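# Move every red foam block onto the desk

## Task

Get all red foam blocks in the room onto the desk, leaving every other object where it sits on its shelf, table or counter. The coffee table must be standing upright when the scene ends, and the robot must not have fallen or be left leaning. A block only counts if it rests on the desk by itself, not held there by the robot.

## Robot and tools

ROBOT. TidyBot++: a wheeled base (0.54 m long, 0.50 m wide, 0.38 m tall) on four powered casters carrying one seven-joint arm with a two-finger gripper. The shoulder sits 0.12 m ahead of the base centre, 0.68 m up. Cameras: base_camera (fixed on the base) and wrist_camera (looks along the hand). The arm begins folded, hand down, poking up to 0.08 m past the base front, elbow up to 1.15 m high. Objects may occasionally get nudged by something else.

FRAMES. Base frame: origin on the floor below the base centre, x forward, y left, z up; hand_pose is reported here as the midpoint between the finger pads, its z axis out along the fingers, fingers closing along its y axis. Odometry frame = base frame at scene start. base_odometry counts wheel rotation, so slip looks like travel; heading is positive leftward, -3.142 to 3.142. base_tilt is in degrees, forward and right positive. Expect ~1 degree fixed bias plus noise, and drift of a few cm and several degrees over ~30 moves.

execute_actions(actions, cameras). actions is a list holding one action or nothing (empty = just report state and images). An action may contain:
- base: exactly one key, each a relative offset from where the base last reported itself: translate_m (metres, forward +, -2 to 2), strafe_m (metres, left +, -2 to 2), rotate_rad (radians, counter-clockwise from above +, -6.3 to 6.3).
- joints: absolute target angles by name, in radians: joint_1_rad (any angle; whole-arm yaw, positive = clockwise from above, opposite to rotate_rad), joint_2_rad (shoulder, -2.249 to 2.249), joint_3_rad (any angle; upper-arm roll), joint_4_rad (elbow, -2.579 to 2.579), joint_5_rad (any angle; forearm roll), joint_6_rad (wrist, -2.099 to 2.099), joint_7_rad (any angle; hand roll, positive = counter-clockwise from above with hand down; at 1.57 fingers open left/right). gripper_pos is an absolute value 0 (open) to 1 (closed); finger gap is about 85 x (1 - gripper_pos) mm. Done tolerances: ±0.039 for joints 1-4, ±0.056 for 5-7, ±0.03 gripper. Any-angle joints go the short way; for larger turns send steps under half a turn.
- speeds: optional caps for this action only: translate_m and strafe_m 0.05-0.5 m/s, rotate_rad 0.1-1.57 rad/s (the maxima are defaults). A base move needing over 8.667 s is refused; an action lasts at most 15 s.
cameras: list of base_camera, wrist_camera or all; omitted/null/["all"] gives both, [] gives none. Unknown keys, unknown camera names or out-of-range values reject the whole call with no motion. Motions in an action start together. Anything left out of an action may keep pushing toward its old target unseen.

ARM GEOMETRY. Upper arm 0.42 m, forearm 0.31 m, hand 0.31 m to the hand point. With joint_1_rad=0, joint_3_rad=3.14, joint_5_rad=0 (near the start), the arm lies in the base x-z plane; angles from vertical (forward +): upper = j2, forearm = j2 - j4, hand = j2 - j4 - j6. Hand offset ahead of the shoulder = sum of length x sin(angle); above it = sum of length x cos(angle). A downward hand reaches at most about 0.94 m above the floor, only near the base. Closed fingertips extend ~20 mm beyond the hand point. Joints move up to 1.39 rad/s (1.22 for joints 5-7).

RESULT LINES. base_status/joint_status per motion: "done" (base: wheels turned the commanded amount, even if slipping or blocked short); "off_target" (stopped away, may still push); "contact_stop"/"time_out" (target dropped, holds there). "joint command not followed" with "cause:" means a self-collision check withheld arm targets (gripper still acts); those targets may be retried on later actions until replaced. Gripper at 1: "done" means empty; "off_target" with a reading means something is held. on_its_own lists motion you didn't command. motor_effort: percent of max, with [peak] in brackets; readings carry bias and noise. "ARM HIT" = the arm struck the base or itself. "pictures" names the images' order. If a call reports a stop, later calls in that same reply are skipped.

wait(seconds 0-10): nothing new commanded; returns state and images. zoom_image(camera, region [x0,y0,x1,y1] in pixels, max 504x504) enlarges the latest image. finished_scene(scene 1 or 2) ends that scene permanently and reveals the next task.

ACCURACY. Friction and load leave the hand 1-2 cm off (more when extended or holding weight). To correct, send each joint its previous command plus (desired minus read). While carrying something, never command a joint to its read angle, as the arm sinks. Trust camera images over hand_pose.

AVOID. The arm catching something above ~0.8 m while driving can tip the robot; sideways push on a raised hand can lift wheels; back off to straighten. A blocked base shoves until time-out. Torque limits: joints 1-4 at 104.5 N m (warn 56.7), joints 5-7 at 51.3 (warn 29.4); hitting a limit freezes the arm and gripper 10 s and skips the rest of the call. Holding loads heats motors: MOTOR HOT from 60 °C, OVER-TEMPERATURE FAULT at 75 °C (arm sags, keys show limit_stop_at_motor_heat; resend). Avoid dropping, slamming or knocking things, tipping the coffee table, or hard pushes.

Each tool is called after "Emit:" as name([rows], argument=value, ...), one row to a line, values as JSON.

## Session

Emit:
execute_actions(actions=[])

Scene clock: 0.00 s.
base_odometry: x=+0.000 y=+0.000 heading=+0.000 (m, m, rad; odometry frame)
base_tilt: forward=-0.6 right=-0.2 (deg)
base_status: not commanded
joint_positions: joint_1_rad=+0.018 joint_2_rad=-0.391 joint_3_rad=+3.131 joint_4_rad=-2.521 joint_5_rad=+0.017 joint_6_rad=-0.900 joint_7_rad=+1.593 gripper_pos=+0.000
joint_status: not commanded
motor_effort: joint_1_rad=+1 joint_2_rad=+1 joint_3_rad=+1 joint_4_rad=+12 joint_5_rad=-1 joint_6_rad=-2 joint_7_rad=+1 (%)
hand_pose: x=+0.2597 y=-0.0043 z=+0.5948 quat_wxyz=(+0.010, +0.998, +0.013, +0.056) (m; base frame)
pictures: base_camera, wrist_camera
camera_calibration (this result's frames):
wrist_camera: T_world_to_cam=[[0.0590045, -0.996439, 0.0602302, -0.062881], [-0.990109, -0.0661097, -0.123749, 0.392208], [0.12729, -0.0523327, -0.990484, 0.685519], [0, 0, 0, 1]] pos_world=[0.304779, -0.000853275, 0.731318]
Images, in order (width x height): base_camera 644x364, wrist_camera 644x476.

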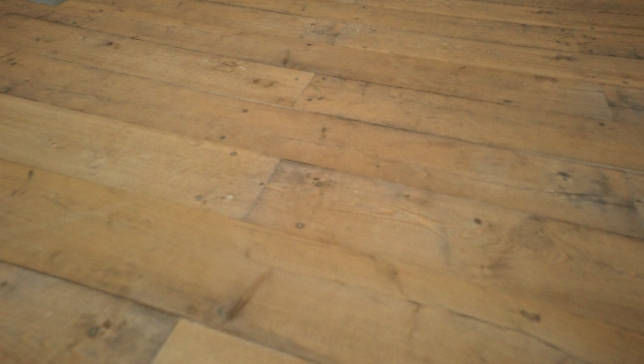

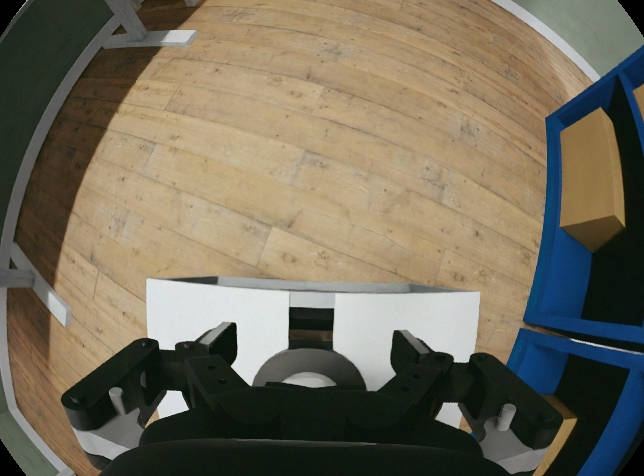

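Emit:
execute_actions([
  {"joints":{"joint_4_rad":-1.0,"joint_6_rad":-1.5}},
], cameras=["wrist_camera"])

Emit:
execute_actions([
  {"joints":{"joint_1_rad":2.0}},
], cameras=["wrist_camera"])

Emit:
execute_actions([
  {"joints":{"joint_1_rad":4.0}},
], cameras=["wrist_camera"])

Scene clock: 4.30 s.
base_odometry: x=+0.000 y=+0.000 heading=+0.000 (m, m, rad; odometry frame)
base_tilt: forward=-0.6 right=-0.2 (deg)
base_status: not commanded
joint_positions: joint_1_rad=+0.018 joint_2_rad=-0.391 joint_3_rad=+3.131 joint_4_rad=-1.022 joint_5_rad=+0.017 joint_6_rad=-1.462 joint_7_rad=+1.593 gripper_pos=+0.000
joint_status: all done
motor_effort: joint_1_rad=+1(1) joint_2_rad=-1(7) joint_3_rad=+1(1) joint_4_rad=+17(23) joint_5_rad=-1(1) joint_6_rad=+8(6) joint_7_rad=+1(1) (%)
hand_pose: x=+0.4136 y=-0.0041 z=+1.1694 quat_wxyz=(+0.017, +0.866, +0.004, +0.500) (m; base frame)
pictures: wrist_camera
camera_calibration (this result's frames):
wrist_camera: T_world_to_cam=[[-0.0207261, -0.996173, 0.0849155, -0.102284], [-0.487163, -0.0641059, -0.870955, 1.28139], [0.873065, -0.0594192, -0.48397, 0.334265], [0, 0, 0, 1]] pos_world=[0.330291, 0.000113448, 1.28649]
Images, in order (width x height): wrist_camera 644x476.

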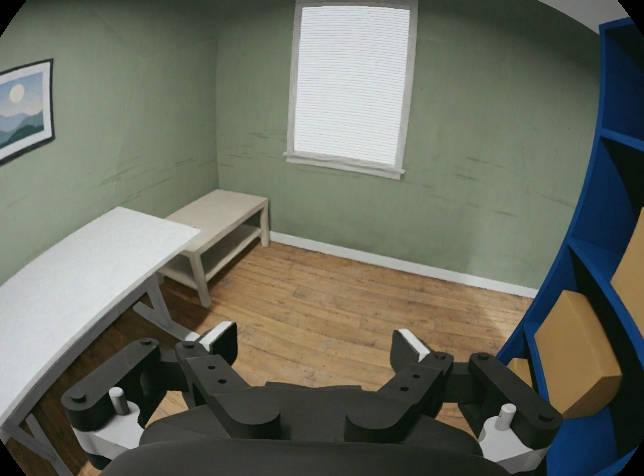

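Scene clock: 7.40 s.
base_odometry: x=+0.000 y=+0.000 heading=+0.000 (m, m, rad; odometry frame)
base_tilt: forward=-0.6 right=-0.1 (deg)
base_status: not commanded
joint_positions: joint_1_rad=+1.984 joint_2_rad=-0.391 joint_3_rad=+3.131 joint_4_rad=-1.022 joint_5_rad=+0.017 joint_6_rad=-1.462 joint_7_rad=+1.593 gripper_pos=+0.000
joint_status: all done
motor_effort: joint_1_rad=+1(1) joint_2_rad=-1(1) joint_3_rad=+1(1) joint_4_rad=+17(17) joint_5_rad=-1(0) joint_6_rad=+7(8) joint_7_rad=+1(2) (%)
hand_pose: x=+0.0018 y=-0.2702 z=+1.1694 quat_wxyz=(+0.426, +0.483, -0.718, +0.263) (m; base frame)
pictures: wrist_camera
camera_calibration (this result's frames):
wrist_camera: T_world_to_cam=[[-0.911337, 0.402807, 0.0849155, 0.00369833], [0.128473, 0.474271, -0.870955, 1.20813], [-0.391099, -0.782824, -0.48397, 0.484701], [0, 0, 0, 1]] pos_world=[0.0377252, -0.195034, 1.28649]
Images, in order (width x height): wrist_camera 644x476.

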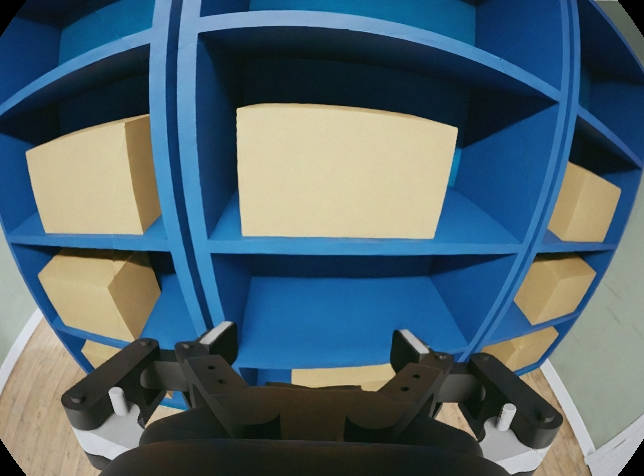

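Scene clock: 10.50 s.
base_odometry: x=+0.000 y=+0.000 heading=+0.000 (m, m, rad; odometry frame)
base_tilt: forward=-0.6 right=-0.2 (deg)
base_status: not commanded
joint_positions: joint_1_rad=+3.984 joint_2_rad=-0.391 joint_3_rad=+3.131 joint_4_rad=-1.022 joint_5_rad=+0.017 joint_6_rad=-1.462 joint_7_rad=+1.593 gripper_pos=+0.000
joint_status: all done
motor_effort: joint_1_rad=+1(1) joint_2_rad=-1(1) joint_3_rad=+1(1) joint_4_rad=+17(18) joint_5_rad=-1(1) joint_6_rad=+7(7) joint_7_rad=+1(2) (%)
hand_pose: x=-0.0779 y=+0.2191 z=+1.1694 quat_wxyz=(+0.452, -0.343, -0.795, -0.216) (m; base frame)
pictures: wrist_camera
camera_calibration (this result's frames):
wrist_camera: T_world_to_cam=[[0.745569, 0.660996, 0.0849155, -0.193474], [0.377767, -0.314214, -0.870954, 1.17846], [-0.549016, 0.681435, -0.483971, 0.503494], [0, 0, 0, 1]] pos_world=[-0.0245104, 0.155076, 1.28649]
Images, in order (width x height): wrist_camera 644x476.

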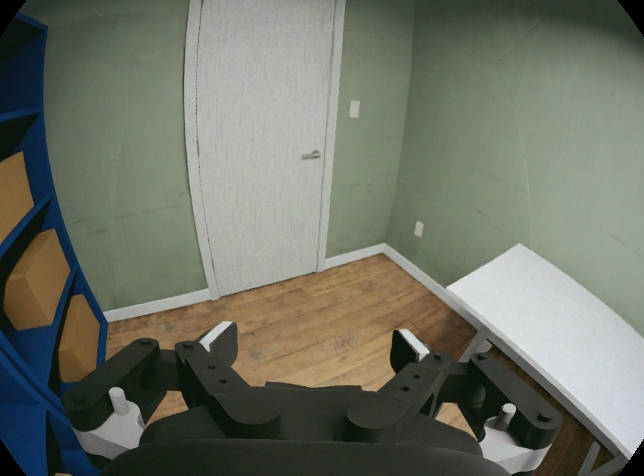

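Emit:
execute_actions([
  {"base":{"rotate_rad":-0.3},"joints":{"joint_1_rad":4.9,"joint_4_rad":-2.2,"joint_6_rad":-0.3}},
])

Emit:
execute_actions([
  {"base":{"translate_m":1.55}},
])

Scene clock: 15.30 s.
base_odometry: x=+0.000 y=+0.000 heading=-0.299 (m, m, rad; odometry frame)
base_tilt: forward=-0.6 right=-0.2 (deg)
base_status: done
joint_positions: joint_1_rad=+4.884 joint_2_rad=-0.392 joint_3_rad=+3.131 joint_4_rad=-2.178 joint_5_rad=+0.017 joint_6_rad=-0.337 joint_7_rad=+1.593 gripper_pos=+0.000
joint_status: all done
motor_effort: joint_1_rad=+0(1) joint_2_rad=-7(9) joint_3_rad=+1(3) joint_4_rad=+24(25) joint_5_rad=-1(0) joint_6_rad=+7(7) joint_7_rad=+2(1) (%)
hand_pose: x=+0.1848 y=+0.4061 z=+0.8401 quat_wxyz=(+0.305, -0.654, -0.578, -0.380) (m; base frame)
pictures: base_camera, wrist_camera
camera_calibration (this result's frames):
wrist_camera: T_world_to_cam=[[0.983898, -0.153498, 0.0915613, -0.203861], [-0.00131015, -0.518464, -0.855098, 0.9909], [0.178727, 0.84121, -0.510317, 0.183761], [0, 0, 0, 1]] pos_world=[0.169034, 0.327873, 0.959759]
Images, in order (width x height): base_camera 644x364, wrist_camera 644x476.

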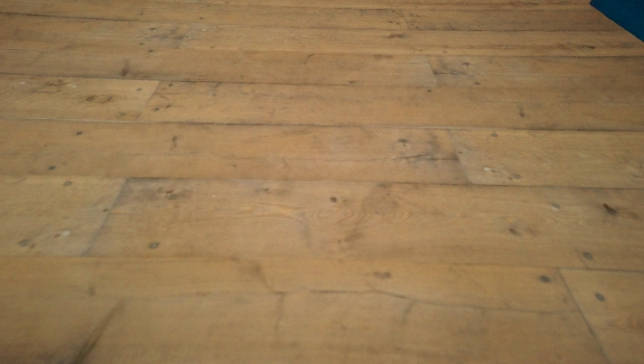

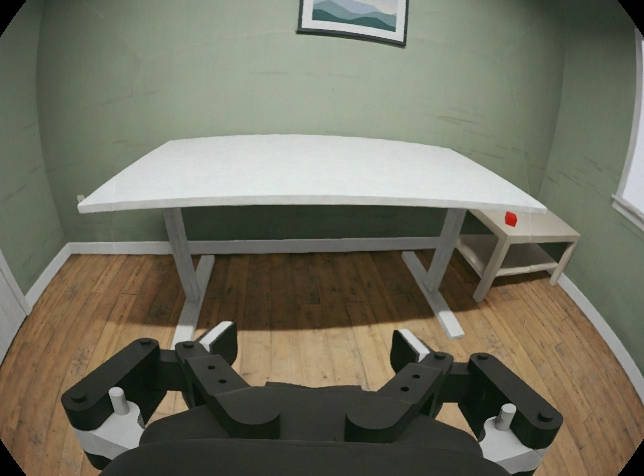

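Scene clock: 19.77 s.
base_odometry: x=+1.481 y=-0.458 heading=-0.300 (m, m, rad; odometry frame)
base_tilt: forward=-0.6 right=-0.2 (deg)
base_status: done
joint_positions: joint_1_rad=+4.885 joint_2_rad=-0.392 joint_3_rad=+3.131 joint_4_rad=-2.178 joint_5_rad=+0.017 joint_6_rad=-0.337 joint_7_rad=+1.593 gripper_pos=+0.000
joint_status: not commanded
motor_effort: joint_1_rad=+1(2) joint_2_rad=-7(8) joint_3_rad=+1(4) joint_4_rad=+23(24) joint_5_rad=-1(0) joint_6_rad=+7(7) joint_7_rad=+1(1) (%)
hand_pose: x=+0.1852 y=+0.4061 z=+0.8403 quat_wxyz=(+0.305, -0.654, -0.578, -0.380) (m; base frame)
pictures: base_camera, wrist_camera
camera_calibration (this result's frames):
wrist_camera: T_world_to_cam=[[0.98373, -0.154566, 0.0915627, -0.203838], [-0.00179806, -0.518115, -0.855309, 0.991116], [0.179642, 0.841229, -0.509964, 0.183266], [0, 0, 0, 1]] pos_world=[0.169382, 0.327837, 0.959833]
Images, in order (width x height): base_camera 644x364, wrist_camera 644x476.

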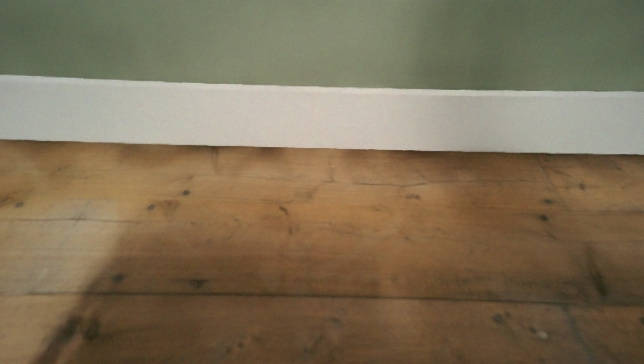

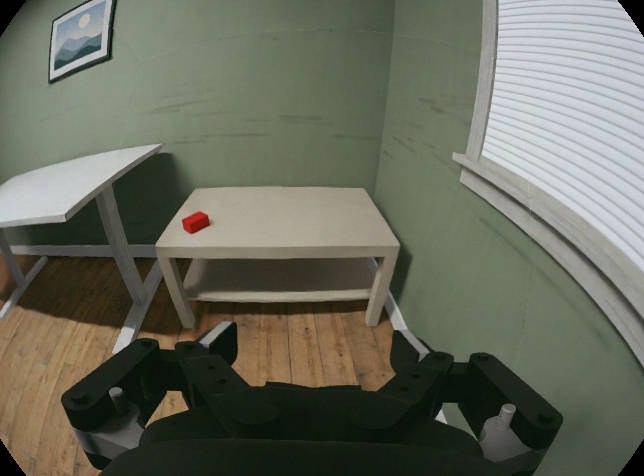

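Emit:
execute_actions([
  {"base":{"rotate_rad":1.55},"joints":{"joint_1_rad":-0.22}},
], cameras=[])

Emit:
execute_actions([
  {"base":{"translate_m":0.54},"speeds":{"translate_m":0.25},"joints":{"joint_2_rad":0.65,"joint_4_rad":-1.094,"joint_6_rad":-1.42}},
])

Scene clock: 24.40 s.
base_odometry: x=+1.481 y=-0.458 heading=+1.249 (m, m, rad; odometry frame)
base_tilt: forward=-0.6 right=-0.2 (deg)
base_status: done
joint_positions: joint_1_rad=+6.048 joint_2_rad=-0.392 joint_3_rad=+3.131 joint_4_rad=-2.178 joint_5_rad=+0.017 joint_6_rad=-0.337 joint_7_rad=+1.593 gripper_pos=+0.000
joint_status: all done
motor_effort: joint_1_rad=+1(1) joint_2_rad=-7(9) joint_3_rad=+1(3) joint_4_rad=+24(24) joint_5_rad=+0(1) joint_6_rad=+7(7) joint_7_rad=+1(2) (%)
hand_pose: x=+0.5181 y=+0.1002 z=+0.8403 quat_wxyz=(+0.046, -0.864, -0.123, -0.486) (m; base frame)
pictures: none
No camera images: the call's "cameras" was empty. Leave "cameras" out to get every camera's image.

Scene clock: 27.43 s.
base_odometry: x=+1.651 y=+0.055 heading=+1.250 (m, m, rad; odometry frame)
base_tilt: forward=-0.6 right=-0.2 (deg)
base_status: done
joint_positions: joint_1_rad=+6.049 joint_2_rad=+0.648 joint_3_rad=+3.131 joint_4_rad=-1.117 joint_5_rad=+0.017 joint_6_rad=-1.384 joint_7_rad=+1.593 gripper_pos=+0.000
joint_status: all done
motor_effort: joint_1_rad=+1(0) joint_2_rad=-41(43) joint_3_rad=+0(2) joint_4_rad=+18(25) joint_5_rad=-1(1) joint_6_rad=-1(8) joint_7_rad=+1(1) (%)
hand_pose: x=+0.6634 y=+0.1314 z=+0.6456 quat_wxyz=(-0.006, -0.991, -0.134, +0.003) (m; base frame)
pictures: base_camera, wrist_camera
camera_calibration (this result's frames):
wrist_camera: T_world_to_cam=[[0.303365, -0.95183, 0.0446082, -0.112436], [-0.952676, -0.303924, -0.0061913, 0.73768], [0.0194506, -0.0406189, -0.998985, 0.766966], [0, 0, 0, 1]] pos_world=[0.721961, 0.148333, 0.77577]
Images, in order (width x height): base_camera 644x364, wrist_camera 644x476.

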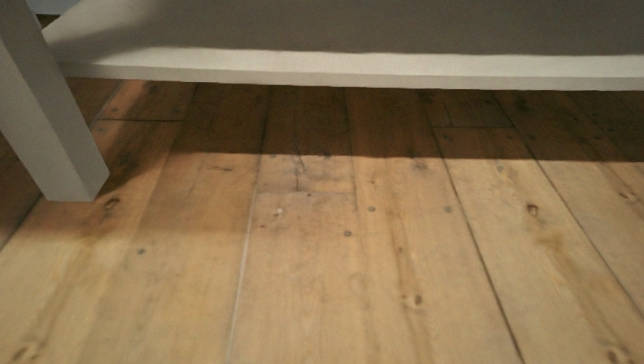

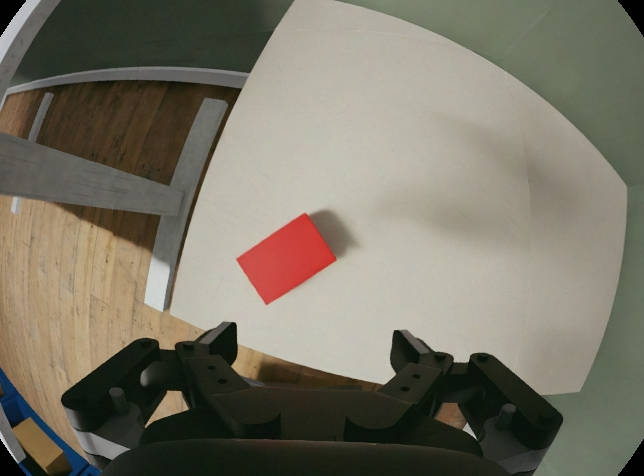

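Emit:
execute_actions([
  {"base":{"translate_m":0.03},"joints":{"joint_7_rad":0.53,"joint_1_rad":-0.30,"joint_2_rad":0.76,"joint_4_rad":-1.2,"joint_6_rad":-1.18}},
], cameras=["wrist_camera"])

Scene clock: 30.07 s.
base_odometry: x=+1.660 y=+0.084 heading=+1.251 (m, m, rad; odometry frame)
base_tilt: forward=-0.6 right=-0.2 (deg)
base_status: done
joint_positions: joint_1_rad=+5.995 joint_2_rad=+0.757 joint_3_rad=+3.131 joint_4_rad=-1.177 joint_5_rad=+0.017 joint_6_rad=-1.214 joint_7_rad=+0.530 gripper_pos=+0.000
joint_status: all done
motor_effort: joint_1_rad=+1(4) joint_2_rad=-43(45) joint_3_rad=+0(1) joint_4_rad=+18(19) joint_5_rad=-1(0) joint_6_rad=+0(0) joint_7_rad=+1(1) (%)
hand_pose: x=+0.6754 y=+0.1668 z=+0.5649 quat_wxyz=(-0.005, -0.933, +0.361, +0.000) (m; base frame)
pictures: wrist_camera
camera_calibration (this result's frames):
wrist_camera: T_world_to_cam=[[-0.643673, -0.76401, 0.0444178, 0.529588], [-0.765152, 0.643606, -0.0176989, 0.481135], [-0.0150654, -0.0453787, -0.998856, 0.711631], [0, 0, 0, 1]] pos_world=[0.719744, 0.127242, 0.695809]
Images, in order (width x height): wrist_camera 644x476.

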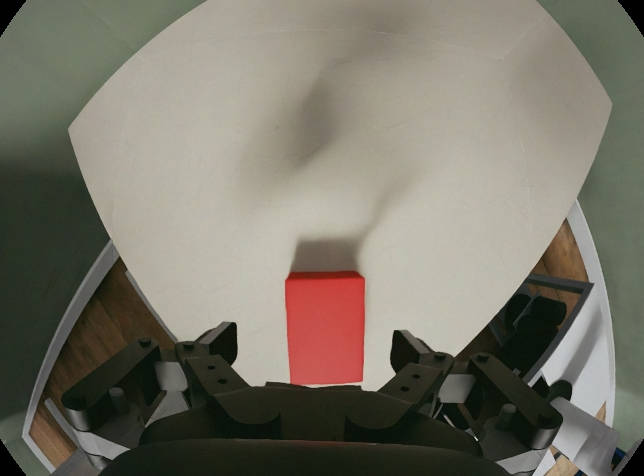

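Emit:
execute_actions([
  {"joints":{"joint_2_rad":0.805,"joint_4_rad":-1.36,"joint_6_rad":-0.97}},
], cameras=["wrist_camera"])

Emit:
execute_actions([
  {"joints":{"gripper_pos":1}},
], cameras=[])

Emit:
execute_actions([
  {"base":{"translate_m":-0.15},"joints":{"joint_1_rad":-0.1,"joint_2_rad":0.3,"joint_4_rad":-0.95,"joint_6_rad":-1.65,"joint_7_rad":1.57},"speeds":{"translate_m":0.1}},
])

Scene clock: 32.80 s.
base_odometry: x=+1.660 y=+0.083 heading=+1.251 (m, m, rad; odometry frame)
base_tilt: forward=-0.6 right=-0.2 (deg)
base_status: not commanded
joint_positions: joint_1_rad=+5.995 joint_2_rad=+0.806 joint_3_rad=+3.131 joint_4_rad=-1.341 joint_5_rad=+0.017 joint_6_rad=-1.006 joint_7_rad=+0.530 gripper_pos=+0.000
joint_status: all done
motor_effort: joint_1_rad=+1(1) joint_2_rad=-43(45) joint_3_rad=+0(0) joint_4_rad=+16(17) joint_5_rad=-1(1) joint_6_rad=+0(0) joint_7_rad=+1(1) (%)
hand_pose: x=+0.6585 y=+0.1626 z=+0.4906 quat_wxyz=(-0.006, -0.933, +0.360, +0.003) (m; base frame)
pictures: wrist_camera
camera_calibration (this result's frames):
wrist_camera: T_world_to_cam=[[-0.6412, -0.765864, 0.0481141, 0.51571], [-0.767087, 0.641414, -0.012888, 0.468887], [-0.0209906, -0.0451715, -0.998759, 0.640781], [0, 0, 0, 1]] pos_world=[0.703801, 0.123158, 0.621215]
Images, in order (width x height): wrist_camera 644x476.

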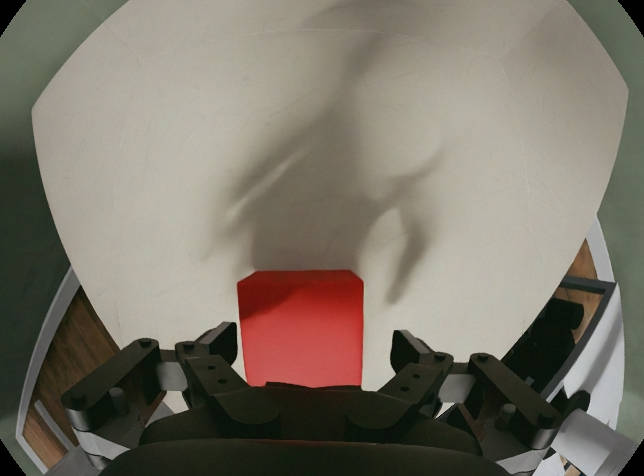

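Scene clock: 33.90 s.
base_odometry: x=+1.660 y=+0.083 heading=+1.251 (m, m, rad; odometry frame)
base_tilt: forward=-0.6 right=-0.2 (deg)
base_status: not commanded
joint_positions: joint_1_rad=+5.995 joint_2_rad=+0.803 joint_3_rad=+3.131 joint_4_rad=-1.341 joint_5_rad=+0.017 joint_6_rad=-1.004 joint_7_rad=+0.530 gripper_pos=+0.393
joint_status: gripper_pos off_target (ended at +0.393, target +1.000)
motor_effort: joint_1_rad=+1(1) joint_2_rad=-42(44) joint_3_rad=+0(0) joint_4_rad=+16(16) joint_5_rad=-1(0) joint_6_rad=-1(2) joint_7_rad=+1(1) (%)
hand_pose: x=+0.6596 y=+0.1629 z=+0.4922 quat_wxyz=(-0.005, -0.933, +0.360, +0.001) (m; base frame)
pictures: none
No camera images: the call's "cameras" was empty. Leave "cameras" out to get every camera's image.

Scene clock: 35.97 s.
base_odometry: x=+1.613 y=-0.059 heading=+1.252 (m, m, rad; odometry frame)
base_tilt: forward=-0.6 right=-0.2 (deg)
base_status: done
joint_positions: joint_1_rad=+6.167 joint_2_rad=+0.294 joint_3_rad=+3.131 joint_4_rad=-0.970 joint_5_rad=+0.017 joint_6_rad=-1.618 joint_7_rad=+1.554 gripper_pos=+0.393
joint_status: all done
motor_effort: joint_1_rad=+1(2) joint_2_rad=-30(48) joint_3_rad=+0(2) joint_4_rad=+20(20) joint_5_rad=-1(2) joint_6_rad=+1(3) joint_7_rad=+1(1) (%)
hand_pose: x=+0.6170 y=+0.0589 z=+0.8785 quat_wxyz=(+0.002, -0.990, -0.053, -0.130) (m; base frame)
pictures: base_camera, wrist_camera
camera_calibration (this result's frames):
wrist_camera: T_world_to_cam=[[0.133979, -0.989587, 0.0526127, -0.0780476], [-0.952293, -0.143256, -0.269473, 0.89443], [0.274204, -0.0139991, -0.96157, 0.806054], [0, 0, 0, 1]] pos_world=[0.641194, 0.062182, 1.02021]
Images, in order (width x height): base_camera 644x364, wrist_camera 644x476.

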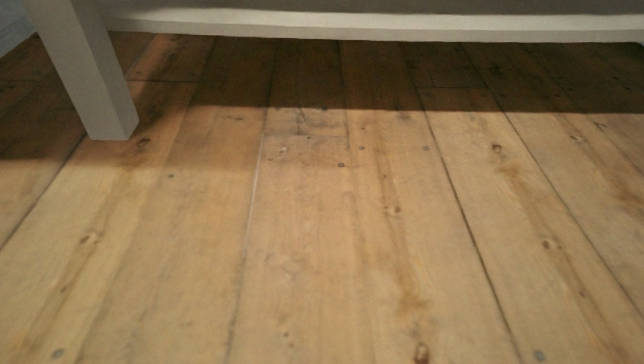

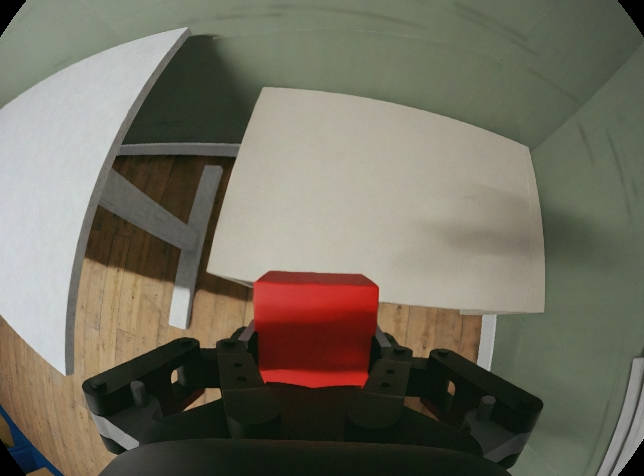

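Emit:
execute_actions([
  {"base":{"strafe_m":0.6}},
])

Emit:
execute_actions([
  {"joints":{"joint_2_rad":0.43,"joint_4_rad":-1.1,"joint_6_rad":-1.63}},
], cameras=["wrist_camera"])

Scene clock: 39.77 s.
base_odometry: x=+1.043 y=+0.129 heading=+1.252 (m, m, rad; odometry frame)
base_tilt: forward=-0.6 right=-0.2 (deg)
base_status: done
joint_positions: joint_1_rad=+6.175 joint_2_rad=+0.294 joint_3_rad=+3.131 joint_4_rad=-0.970 joint_5_rad=+0.017 joint_6_rad=-1.618 joint_7_rad=+1.554 gripper_pos=+0.393
joint_status: not commanded
motor_effort: joint_1_rad=+1(4) joint_2_rad=-30(32) joint_3_rad=+1(2) joint_4_rad=+20(20) joint_5_rad=-1(0) joint_6_rad=+2(2) joint_7_rad=+1(2) (%)
hand_pose: x=+0.6175 y=+0.0548 z=+0.8784 quat_wxyz=(+0.002, -0.990, -0.049, -0.129) (m; base frame)
pictures: base_camera, wrist_camera
camera_calibration (this result's frames):
wrist_camera: T_world_to_cam=[[0.125714, -0.990671, 0.0526063, -0.0770609], [-0.953561, -0.135295, -0.269103, 0.894296], [0.27371, -0.0163333, -0.961674, 0.806234], [0, 0, 0, 1]] pos_world=[0.641779, 0.05782, 1.02005]
Images, in order (width x height): base_camera 644x364, wrist_camera 644x476.

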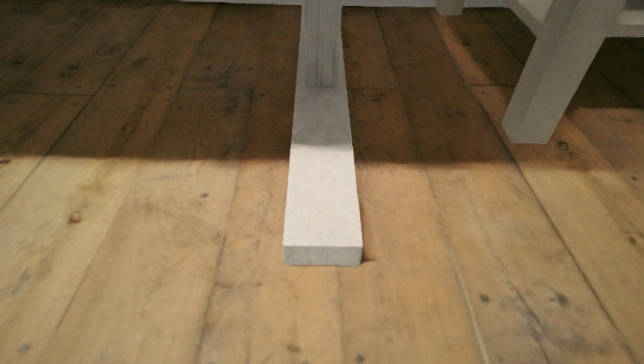

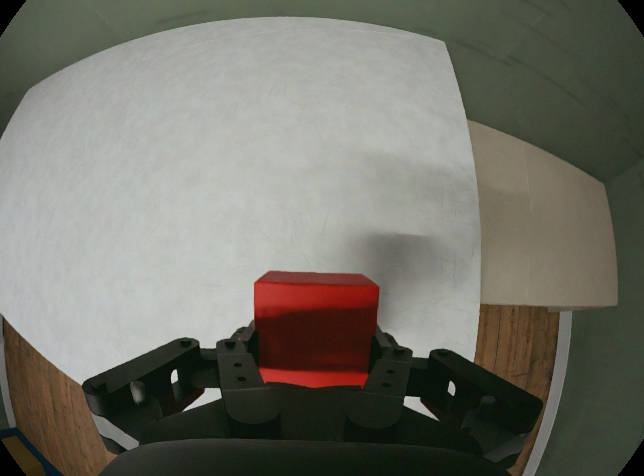

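Scene clock: 41.13 s.
base_odometry: x=+1.043 y=+0.129 heading=+1.252 (m, m, rad; odometry frame)
base_tilt: forward=-0.6 right=-0.2 (deg)
base_status: not commanded
joint_positions: joint_1_rad=+6.175 joint_2_rad=+0.435 joint_3_rad=+3.131 joint_4_rad=-1.087 joint_5_rad=+0.017 joint_6_rad=-1.618 joint_7_rad=+1.554 gripper_pos=+0.393
joint_status: all done
motor_effort: joint_1_rad=+1(1) joint_2_rad=-34(39) joint_3_rad=+0(0) joint_4_rad=+19(20) joint_5_rad=-1(1) joint_6_rad=+0(2) joint_7_rad=+1(1) (%)
hand_pose: x=+0.6077 y=+0.0535 z=+0.7675 quat_wxyz=(-0.006, -0.999, -0.050, -0.001) (m; base frame)
pictures: wrist_camera
camera_calibration (this result's frames):
wrist_camera: T_world_to_cam=[[0.139038, -0.989151, 0.0474116, -0.075387], [-0.990052, -0.139889, -0.0151068, 0.682497], [0.0215752, -0.0448395, -0.998761, 0.885468], [0, 0, 0, 1]] pos_world=[0.667085, 0.0606086, 0.898256]
Images, in order (width x height): wrist_camera 644x476.

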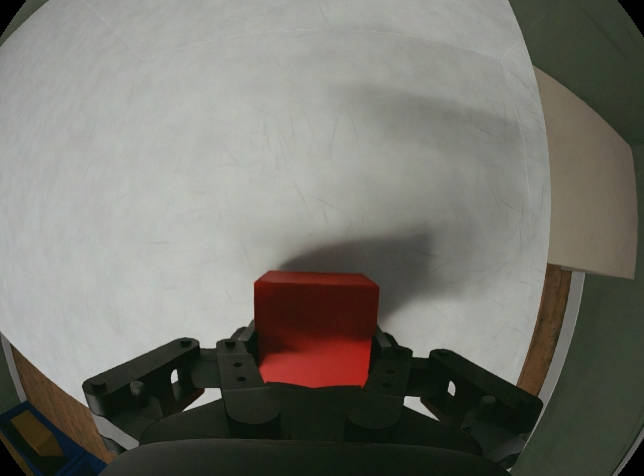

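Emit:
execute_actions([
  {"joints":{"gripper_pos":0}},
], cameras=[])

Emit:
execute_actions([
  {"joints":{"joint_2_rad":-0.4}},
], cameras=["wrist_camera"])

Emit:
execute_actions([
  {"base":{"strafe_m":-0.75},"joints":{"joint_1_rad":-2.9}},
])

Scene clock: 43.73 s.
base_odometry: x=+1.043 y=+0.129 heading=+1.252 (m, m, rad; odometry frame)
base_tilt: forward=-0.6 right=-0.2 (deg)
base_status: not commanded
joint_positions: joint_1_rad=+6.175 joint_2_rad=+0.435 joint_3_rad=+3.131 joint_4_rad=-1.087 joint_5_rad=+0.017 joint_6_rad=-1.618 joint_7_rad=+1.554 gripper_pos=+0.000
joint_status: all done
motor_effort: joint_1_rad=+1(1) joint_2_rad=-34(35) joint_3_rad=+0(0) joint_4_rad=+19(19) joint_5_rad=-1(1) joint_6_rad=+0(0) joint_7_rad=+0(1) (%)
hand_pose: x=+0.6077 y=+0.0535 z=+0.7675 quat_wxyz=(-0.006, -0.999, -0.050, -0.001) (m; base frame)
pictures: none
No camera images: the call's "cameras" was empty. Leave "cameras" out to get every camera's image.

Scene clock: 45.83 s.
base_odometry: x=+1.043 y=+0.129 heading=+1.252 (m, m, rad; odometry frame)
base_tilt: forward=-0.6 right=-0.2 (deg)
base_status: not commanded
joint_positions: joint_1_rad=+6.175 joint_2_rad=-0.402 joint_3_rad=+3.131 joint_4_rad=-1.087 joint_5_rad=+0.017 joint_6_rad=-1.618 joint_7_rad=+1.554 gripper_pos=+0.000
joint_status: all done
motor_effort: joint_1_rad=+1(1) joint_2_rad=+0(37) joint_3_rad=+1(0) joint_4_rad=+16(20) joint_5_rad=-1(1) joint_6_rad=+6(6) joint_7_rad=+2(1) (%)
hand_pose: x=+0.3831 y=+0.0292 z=+1.1043 quat_wxyz=(+0.018, -0.912, -0.043, -0.407) (m; base frame)
pictures: wrist_camera
camera_calibration (this result's frames):
wrist_camera: T_world_to_cam=[[0.0937157, -0.994072, 0.0551243, -0.0752523], [-0.650938, -0.103073, -0.752101, 1.14463], [0.753324, 0.0346011, -0.656739, 0.565196], [0, 0, 0, 1]] pos_world=[0.326362, 0.0236183, 1.23621]
Images, in order (width x height): wrist_camera 644x476.

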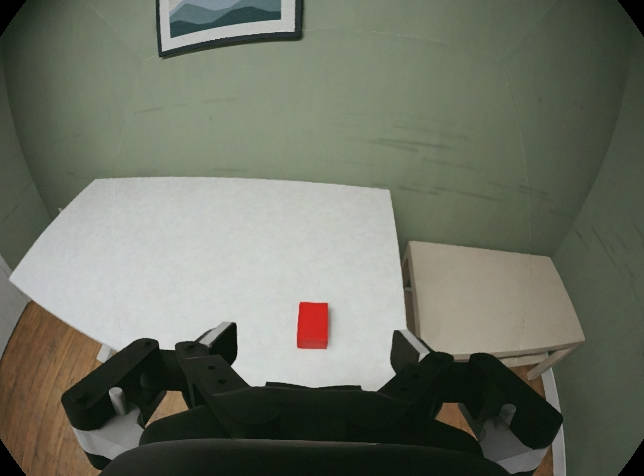

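Scene clock: 49.53 s.
base_odometry: x=+1.756 y=-0.107 heading=+1.252 (m, m, rad; odometry frame)
base_tilt: forward=-0.6 right=-0.2 (deg)
base_status: done
joint_positions: joint_1_rad=+3.399 joint_2_rad=-0.405 joint_3_rad=+3.131 joint_4_rad=-1.088 joint_5_rad=+0.017 joint_6_rad=-1.618 joint_7_rad=+1.554 gripper_pos=+0.000
joint_status: all done
motor_effort: joint_1_rad=+1(0) joint_2_rad=+0(4) joint_3_rad=+1(3) joint_4_rad=+16(18) joint_5_rad=-1(3) joint_6_rad=+7(7) joint_7_rad=+1(2) (%)
hand_pose: x=-0.1366 y=+0.0672 z=+1.1051 quat_wxyz=(+0.405, -0.123, -0.904, -0.057) (m; base frame)
pictures: base_camera, wrist_camera
camera_calibration (this result's frames):
wrist_camera: T_world_to_cam=[[0.269009, 0.961575, 0.0548347, -0.095915], [0.642149, -0.136632, -0.754306, 0.992164], [-0.717829, 0.238127, -0.65423, 0.738598], [0, 0, 0, 1]] pos_world=[-0.0811268, 0.0519103, 1.23687]
Images, in order (width x height): base_camera 644x364, wrist_camera 644x476.

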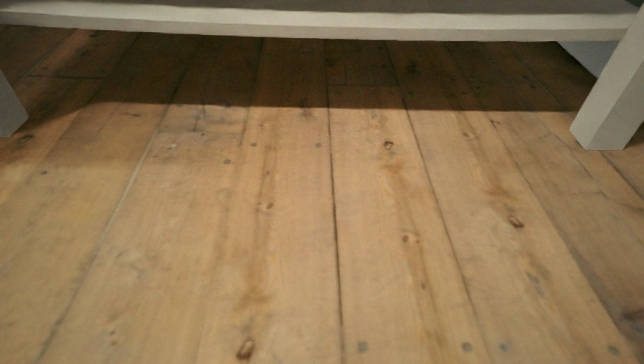

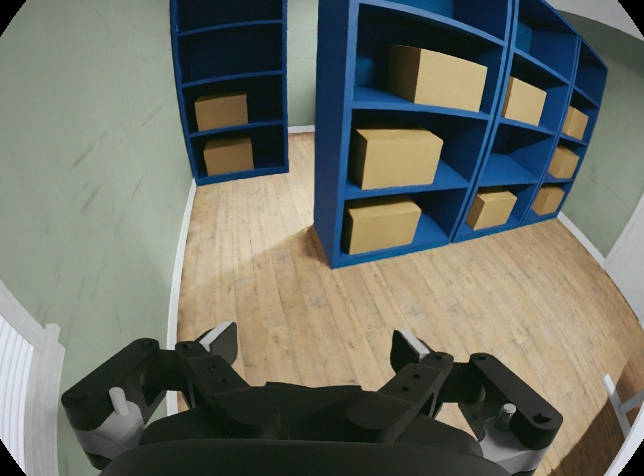

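Emit:
execute_actions([
  {"base":{"translate_m":-1.9},"joints":{"joint_1_rad":-1.8}},
])

Scene clock: 55.87 s.
base_odometry: x=+1.161 y=-1.911 heading=+1.252 (m, m, rad; odometry frame)
base_tilt: forward=-0.6 right=-0.2 (deg)
base_status: done
joint_positions: joint_1_rad=+4.467 joint_2_rad=-0.405 joint_3_rad=+3.131 joint_4_rad=-1.088 joint_5_rad=+0.017 joint_6_rad=-1.618 joint_7_rad=+1.554 gripper_pos=+0.000
joint_status: all done
motor_effort: joint_1_rad=+0(0) joint_2_rad=+0(5) joint_3_rad=+1(2) joint_4_rad=+17(17) joint_5_rad=-1(0) joint_6_rad=+6(6) joint_7_rad=+1(2) (%)
hand_pose: x=+0.0546 y=+0.2563 z=+1.1050 quat_wxyz=(+0.319, -0.566, -0.716, -0.255) (m; base frame)
pictures: base_camera, wrist_camera
camera_calibration (this result's frames):
wrist_camera: T_world_to_cam=[[0.972083, 0.228141, 0.0548375, -0.179583], [0.190066, -0.628569, -0.754172, 1.04587], [-0.137589, 0.743541, -0.654383, 0.669654], [0, 0, 0, 1]] pos_world=[0.0679218, 0.200457, 1.23682]
Images, in order (width x height): base_camera 644x364, wrist_camera 644x476.

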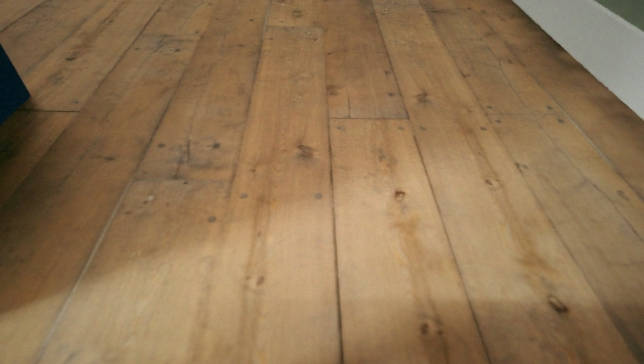

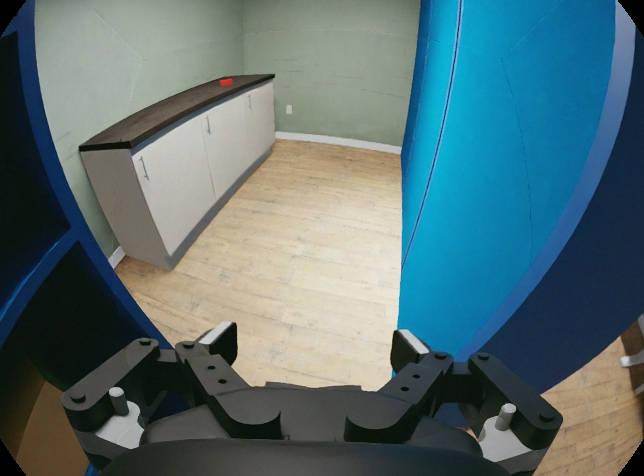

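Emit:
execute_actions([
  {"base":{"translate_m":-0.06}},
], cameras=[])

Emit:
execute_actions([
  {"base":{"strafe_m":2.0},"joints":{"joint_1_rad":3.3}},
])

Scene clock: 59.67 s.
base_odometry: x=+1.142 y=-1.969 heading=+1.252 (m, m, rad; odometry frame)
base_tilt: forward=-0.6 right=-0.2 (deg)
base_status: done
joint_positions: joint_1_rad=+4.467 joint_2_rad=-0.405 joint_3_rad=+3.131 joint_4_rad=-1.088 joint_5_rad=+0.017 joint_6_rad=-1.618 joint_7_rad=+1.554 gripper_pos=+0.000
joint_status: not commanded
motor_effort: joint_1_rad=+1(1) joint_2_rad=+0(3) joint_3_rad=+1(3) joint_4_rad=+17(17) joint_5_rad=-1(0) joint_6_rad=+7(7) joint_7_rad=+1(1) (%)
hand_pose: x=+0.0545 y=+0.2566 z=+1.1049 quat_wxyz=(+0.319, -0.566, -0.716, -0.255) (m; base frame)
pictures: none
No camera images: the call's "cameras" was empty. Leave "cameras" out to get every camera's image.

Scene clock: 65.03 s.
base_odometry: x=-0.757 y=-1.343 heading=+1.252 (m, m, rad; odometry frame)
base_tilt: forward=-0.6 right=-0.2 (deg)
base_status: done
joint_positions: joint_1_rad=+3.316 joint_2_rad=-0.405 joint_3_rad=+3.131 joint_4_rad=-1.088 joint_5_rad=+0.017 joint_6_rad=-1.618 joint_7_rad=+1.554 gripper_pos=+0.000
joint_status: all done
motor_effort: joint_1_rad=+1(0) joint_2_rad=-1(3) joint_3_rad=+1(2) joint_4_rad=+17(18) joint_5_rad=-1(2) joint_6_rad=+6(6) joint_7_rad=+1(1) (%)
hand_pose: x=-0.1416 y=+0.0457 z=+1.1049 quat_wxyz=(+0.406, -0.086, -0.909, -0.040) (m; base frame)
pictures: base_camera, wrist_camera
camera_calibration (this result's frames):
wrist_camera: T_world_to_cam=[[0.188025, 0.980631, 0.0548646, -0.0862981], [0.651907, -0.0828245, -0.753762, 0.990631], [-0.734618, 0.177493, -0.654853, 0.741022], [0, 0, 0, 1]] pos_world=[-0.0852057, 0.035149, 1.2367]
Images, in order (width x height): base_camera 644x364, wrist_camera 644x476.

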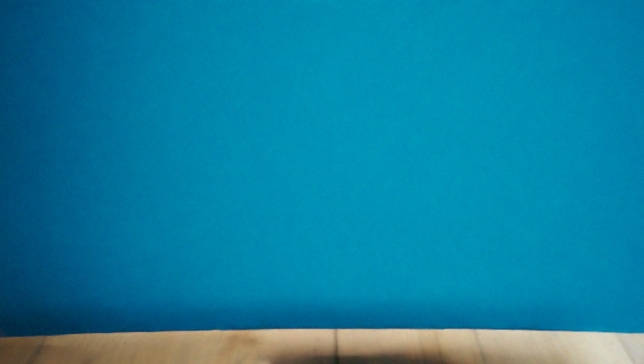

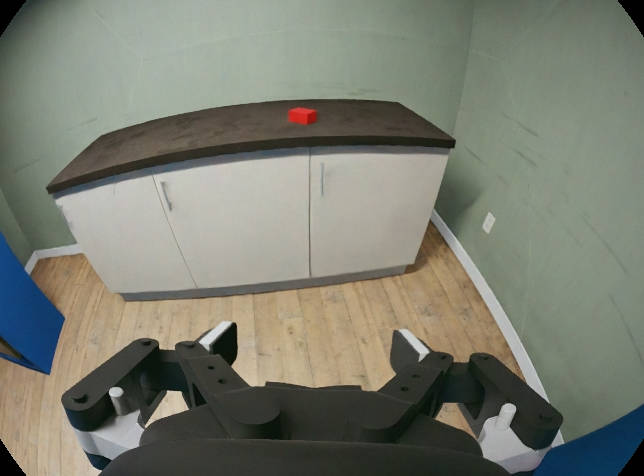

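Emit:
execute_actions([
  {"base":{"translate_m":-0.25}},
], cameras=[])

Emit:
execute_actions([
  {"base":{"rotate_rad":-3.1},"joints":{"joint_1_rad":6.28}},
], cameras=[])

Emit:
execute_actions([
  {"base":{"strafe_m":-0.2}},
], cameras=[])

Emit:
execute_actions([
  {"base":{"translate_m":0.35},"joints":{"joint_2_rad":0.1,"joint_4_rad":-0.75,"joint_6_rad":-1.75}},
])

Scene clock: 70.80 s.
base_odometry: x=-0.836 y=-1.581 heading=+1.252 (m, m, rad; odometry frame)
base_tilt: forward=-0.6 right=-0.2 (deg)
base_status: done
joint_positions: joint_1_rad=+3.316 joint_2_rad=-0.394 joint_3_rad=+3.131 joint_4_rad=-1.088 joint_5_rad=+0.017 joint_6_rad=-1.618 joint_7_rad=+1.554 gripper_pos=+0.000
joint_status: not commanded
motor_effort: joint_1_rad=+1(1) joint_2_rad=+0(5) joint_3_rad=+1(2) joint_4_rad=+17(18) joint_5_rad=-1(1) joint_6_rad=+6(7) joint_7_rad=+1(2) (%)
hand_pose: x=-0.1461 y=+0.0465 z=+1.1020 quat_wxyz=(+0.401, -0.086, -0.911, -0.039) (m; base frame)
pictures: none
No camera images: the call's "cameras" was empty. Leave "cameras" out to get every camera's image.

Scene clock: 74.63 s.
base_odometry: x=-0.836 y=-1.581 heading=-1.847 (m, m, rad; odometry frame)
base_tilt: forward=-0.7 right=-0.2 (deg)
base_status: done
joint_positions: joint_1_rad=+6.264 joint_2_rad=-0.394 joint_3_rad=+3.131 joint_4_rad=-1.088 joint_5_rad=+0.017 joint_6_rad=-1.618 joint_7_rad=+1.554 gripper_pos=+0.000
joint_status: all done
motor_effort: joint_1_rad=+1(2) joint_2_rad=-1(3) joint_3_rad=+1(1) joint_4_rad=+17(17) joint_5_rad=-1(1) joint_6_rad=+6(6) joint_7_rad=+2(2) (%)
hand_pose: x=+0.3880 y=+0.0055 z=+1.1020 quat_wxyz=(+0.000, -0.915, -0.003, -0.403) (m; base frame)
pictures: none
No camera images: the call's "cameras" was empty. Leave "cameras" out to get every camera's image.

Scene clock: 76.27 s.
base_odometry: x=-1.028 y=-1.526 heading=-1.848 (m, m, rad; odometry frame)
base_tilt: forward=-0.6 right=-0.1 (deg)
base_status: done
joint_positions: joint_1_rad=+6.264 joint_2_rad=-0.394 joint_3_rad=+3.131 joint_4_rad=-1.088 joint_5_rad=+0.017 joint_6_rad=-1.618 joint_7_rad=+1.554 gripper_pos=+0.000
joint_status: not commanded
motor_effort: joint_1_rad=+1(0) joint_2_rad=-1(1) joint_3_rad=+1(3) joint_4_rad=+17(18) joint_5_rad=-1(0) joint_6_rad=+6(6) joint_7_rad=+1(1) (%)
hand_pose: x=+0.3881 y=+0.0054 z=+1.1020 quat_wxyz=(+0.000, -0.915, -0.003, -0.403) (m; base frame)
pictures: none
No camera images: the call's "cameras" was empty. Leave "cameras" out to get every camera's image.

Scene clock: 78.50 s.
base_odometry: x=-1.124 y=-1.863 heading=-1.848 (m, m, rad; odometry frame)
base_tilt: forward=-0.6 right=-0.2 (deg)
base_status: done
joint_positions: joint_1_rad=+6.264 joint_2_rad=+0.107 joint_3_rad=+3.131 joint_4_rad=-0.777 joint_5_rad=+0.017 joint_6_rad=-1.712 joint_7_rad=+1.554 gripper_pos=+0.000
joint_status: all done
motor_effort: joint_1_rad=+1(1) joint_2_rad=-21(28) joint_3_rad=+1(1) joint_4_rad=+18(20) joint_5_rad=-1(1) joint_6_rad=+4(7) joint_7_rad=+2(1) (%)
hand_pose: x=+0.5683 y=+0.0089 z=+1.0336 quat_wxyz=(-0.001, -0.963, -0.003, -0.270) (m; base frame)
pictures: base_camera, wrist_camera
camera_calibration (this result's frames):
wrist_camera: T_world_to_cam=[[0.0195624, -0.998373, 0.0535601, -0.0650856], [-0.846636, -0.0450365, -0.530263, 1.09128], [0.531813, -0.0349727, -0.846139, 0.702276], [0, 0, 0, 1]] pos_world=[0.551712, 0.00872834, 1.17638]
Images, in order (width x height): base_camera 644x364, wrist_camera 644x476.

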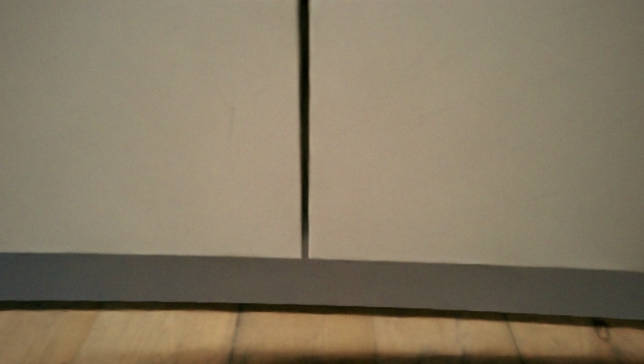

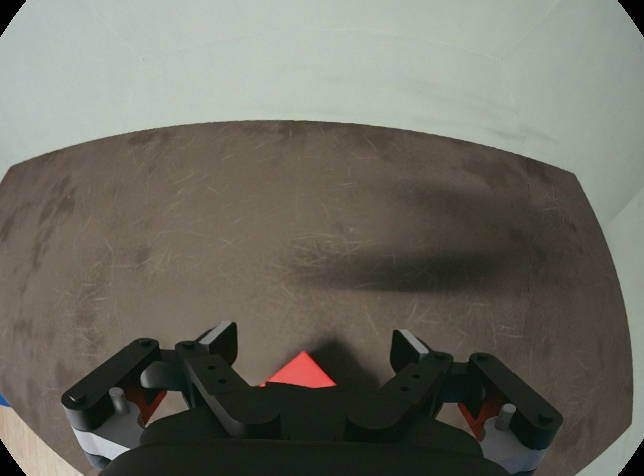

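Emit:
execute_actions([
  {"base":{"translate_m":-0.13}},
], cameras=["wrist_camera"])

Scene clock: 80.73 s.
base_odometry: x=-1.089 y=-1.737 heading=-1.848 (m, m, rad; odometry frame)
base_tilt: forward=-0.6 right=-0.2 (deg)
base_status: done
joint_positions: joint_1_rad=+6.266 joint_2_rad=+0.096 joint_3_rad=+3.131 joint_4_rad=-0.773 joint_5_rad=+0.017 joint_6_rad=-1.715 joint_7_rad=+1.554 gripper_pos=+0.000
joint_status: not commanded
motor_effort: joint_1_rad=+1(2) joint_2_rad=-20(25) joint_3_rad=+0(1) joint_4_rad=+18(18) joint_5_rad=-1(1) joint_6_rad=+5(5) joint_7_rad=+2(1) (%)
hand_pose: x=+0.5639 y=+0.0077 z=+1.0395 quat_wxyz=(-0.001, -0.961, -0.001, -0.275) (m; base frame)
pictures: wrist_camera
camera_calibration (this result's frames):
wrist_camera: T_world_to_cam=[[0.0165742, -0.998429, 0.0535205, -0.0647115], [-0.840509, -0.0429043, -0.540096, 1.09739], [0.541544, -0.0360328, -0.8399, 0.697604], [0, 0, 0, 1]] pos_world=[0.545656, 0.00760954, 1.18208]
Images, in order (width x height): wrist_camera 644x476.

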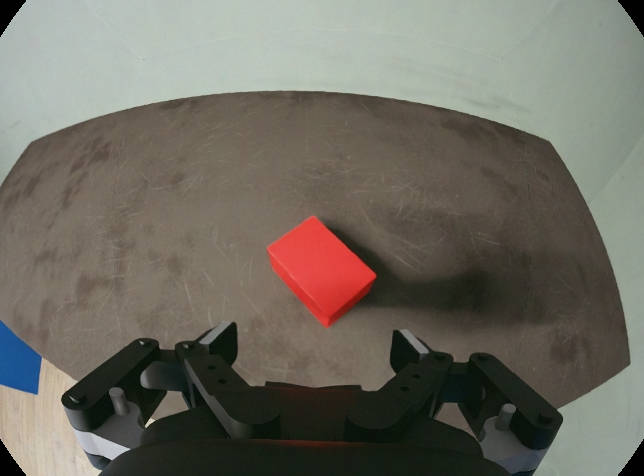

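Emit:
execute_actions([
  {"joints":{"joint_2_rad":0.15,"joint_4_rad":-0.67,"joint_6_rad":-1.92,"joint_7_rad":2.35}},
], cameras=[])

Emit:
execute_actions([
  {"base":{"translate_m":0.075}},
], cameras=["wrist_camera"])

Scene clock: 85.17 s.
base_odometry: x=-1.089 y=-1.737 heading=-1.848 (m, m, rad; odometry frame)
base_tilt: forward=-0.6 right=-0.2 (deg)
base_status: not commanded
joint_positions: joint_1_rad=+6.266 joint_2_rad=+0.139 joint_3_rad=+3.131 joint_4_rad=-0.695 joint_5_rad=+0.017 joint_6_rad=-1.886 joint_7_rad=+2.350 gripper_pos=+0.000
joint_status: all done
motor_effort: joint_1_rad=+1(1) joint_2_rad=-21(21) joint_3_rad=+1(0) joint_4_rad=+17(18) joint_5_rad=-1(1) joint_6_rad=+3(5) joint_7_rad=+2(2) (%)
hand_pose: x=+0.5373 y=+0.0071 z=+1.0257 quat_wxyz=(-0.083, -0.901, -0.380, -0.192) (m; base frame)
pictures: none
No camera images: the call's "cameras" was empty. Leave "cameras" out to get every camera's image.

Scene clock: 86.47 s.
base_odometry: x=-1.110 y=-1.810 heading=-1.848 (m, m, rad; odometry frame)
base_tilt: forward=-0.6 right=-0.2 (deg)
base_status: done
joint_positions: joint_1_rad=+6.267 joint_2_rad=+0.154 joint_3_rad=+3.131 joint_4_rad=-0.694 joint_5_rad=+0.017 joint_6_rad=-1.886 joint_7_rad=+2.350 gripper_pos=+0.000
joint_status: not commanded
motor_effort: joint_1_rad=+1(1) joint_2_rad=-22(26) joint_3_rad=+1(0) joint_4_rad=+17(18) joint_5_rad=-1(2) joint_6_rad=+3(4) joint_7_rad=+2(2) (%)
hand_pose: x=+0.5425 y=+0.0068 z=+1.0195 quat_wxyz=(-0.081, -0.903, -0.380, -0.185) (m; base frame)
pictures: wrist_camera
camera_calibration (this result's frames):
wrist_camera: T_world_to_cam=[[0.666143, -0.669642, 0.328379, -0.699145], [-0.611028, -0.742472, -0.274555, 0.678168], [0.427666, -0.0177563, -0.903762, 0.819154], [0, 0, 0, 1]] pos_world=[0.529786, 0.0498887, 1.1561]
Images, in order (width x height): wrist_camera 644x476.

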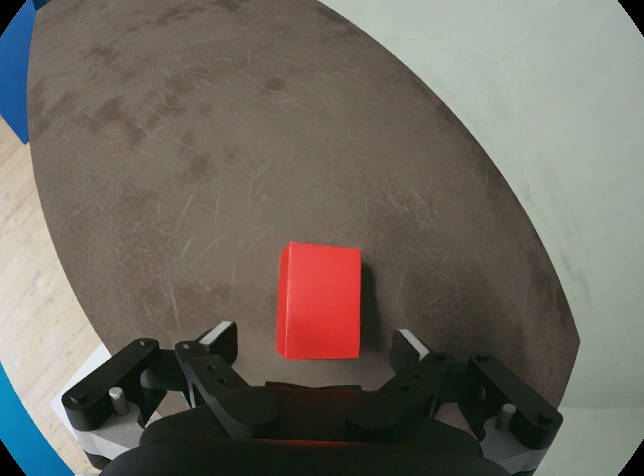

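Emit:
execute_actions([
  {"joints":{"joint_2_rad":0.31}},
], cameras=["wrist_camera"])

Scene clock: 88.40 s.
base_odometry: x=-1.110 y=-1.810 heading=-1.848 (m, m, rad; odometry frame)
base_tilt: forward=-0.6 right=-0.2 (deg)
base_status: not commanded
joint_positions: joint_1_rad=+6.267 joint_2_rad=+0.315 joint_3_rad=+3.131 joint_4_rad=-0.690 joint_5_rad=+0.017 joint_6_rad=-1.886 joint_7_rad=+2.350 gripper_pos=+0.000
joint_status: all done
motor_effort: joint_1_rad=+1(1) joint_2_rad=-29(33) joint_3_rad=+1(0) joint_4_rad=+18(19) joint_5_rad=-1(1) joint_6_rad=+2(3) joint_7_rad=+0(1) (%)
hand_pose: x=+0.5917 y=+0.0075 z=+0.9488 quat_wxyz=(-0.052, -0.914, -0.385, -0.114) (m; base frame)
pictures: wrist_camera
camera_calibration (this result's frames):
wrist_camera: T_world_to_cam=[[0.709314, -0.668976, 0.222136, -0.632908], [-0.646227, -0.743014, -0.174128, 0.614931], [0.281538, -0.0200394, -0.959341, 0.873422], [0, 0, 0, 1]] pos_world=[0.600415, 0.051005, 1.08558]
Images, in order (width x height): wrist_camera 644x476.

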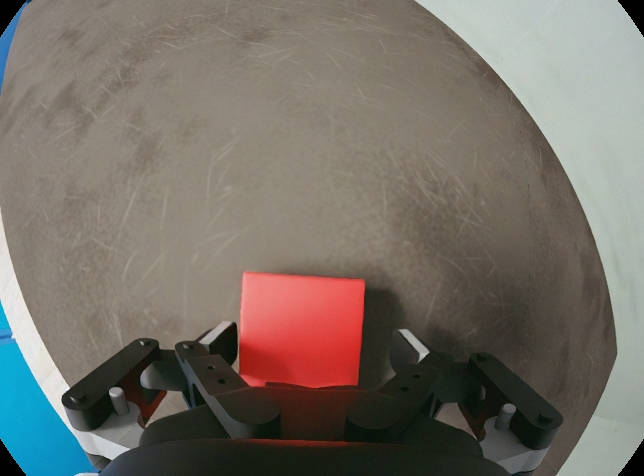

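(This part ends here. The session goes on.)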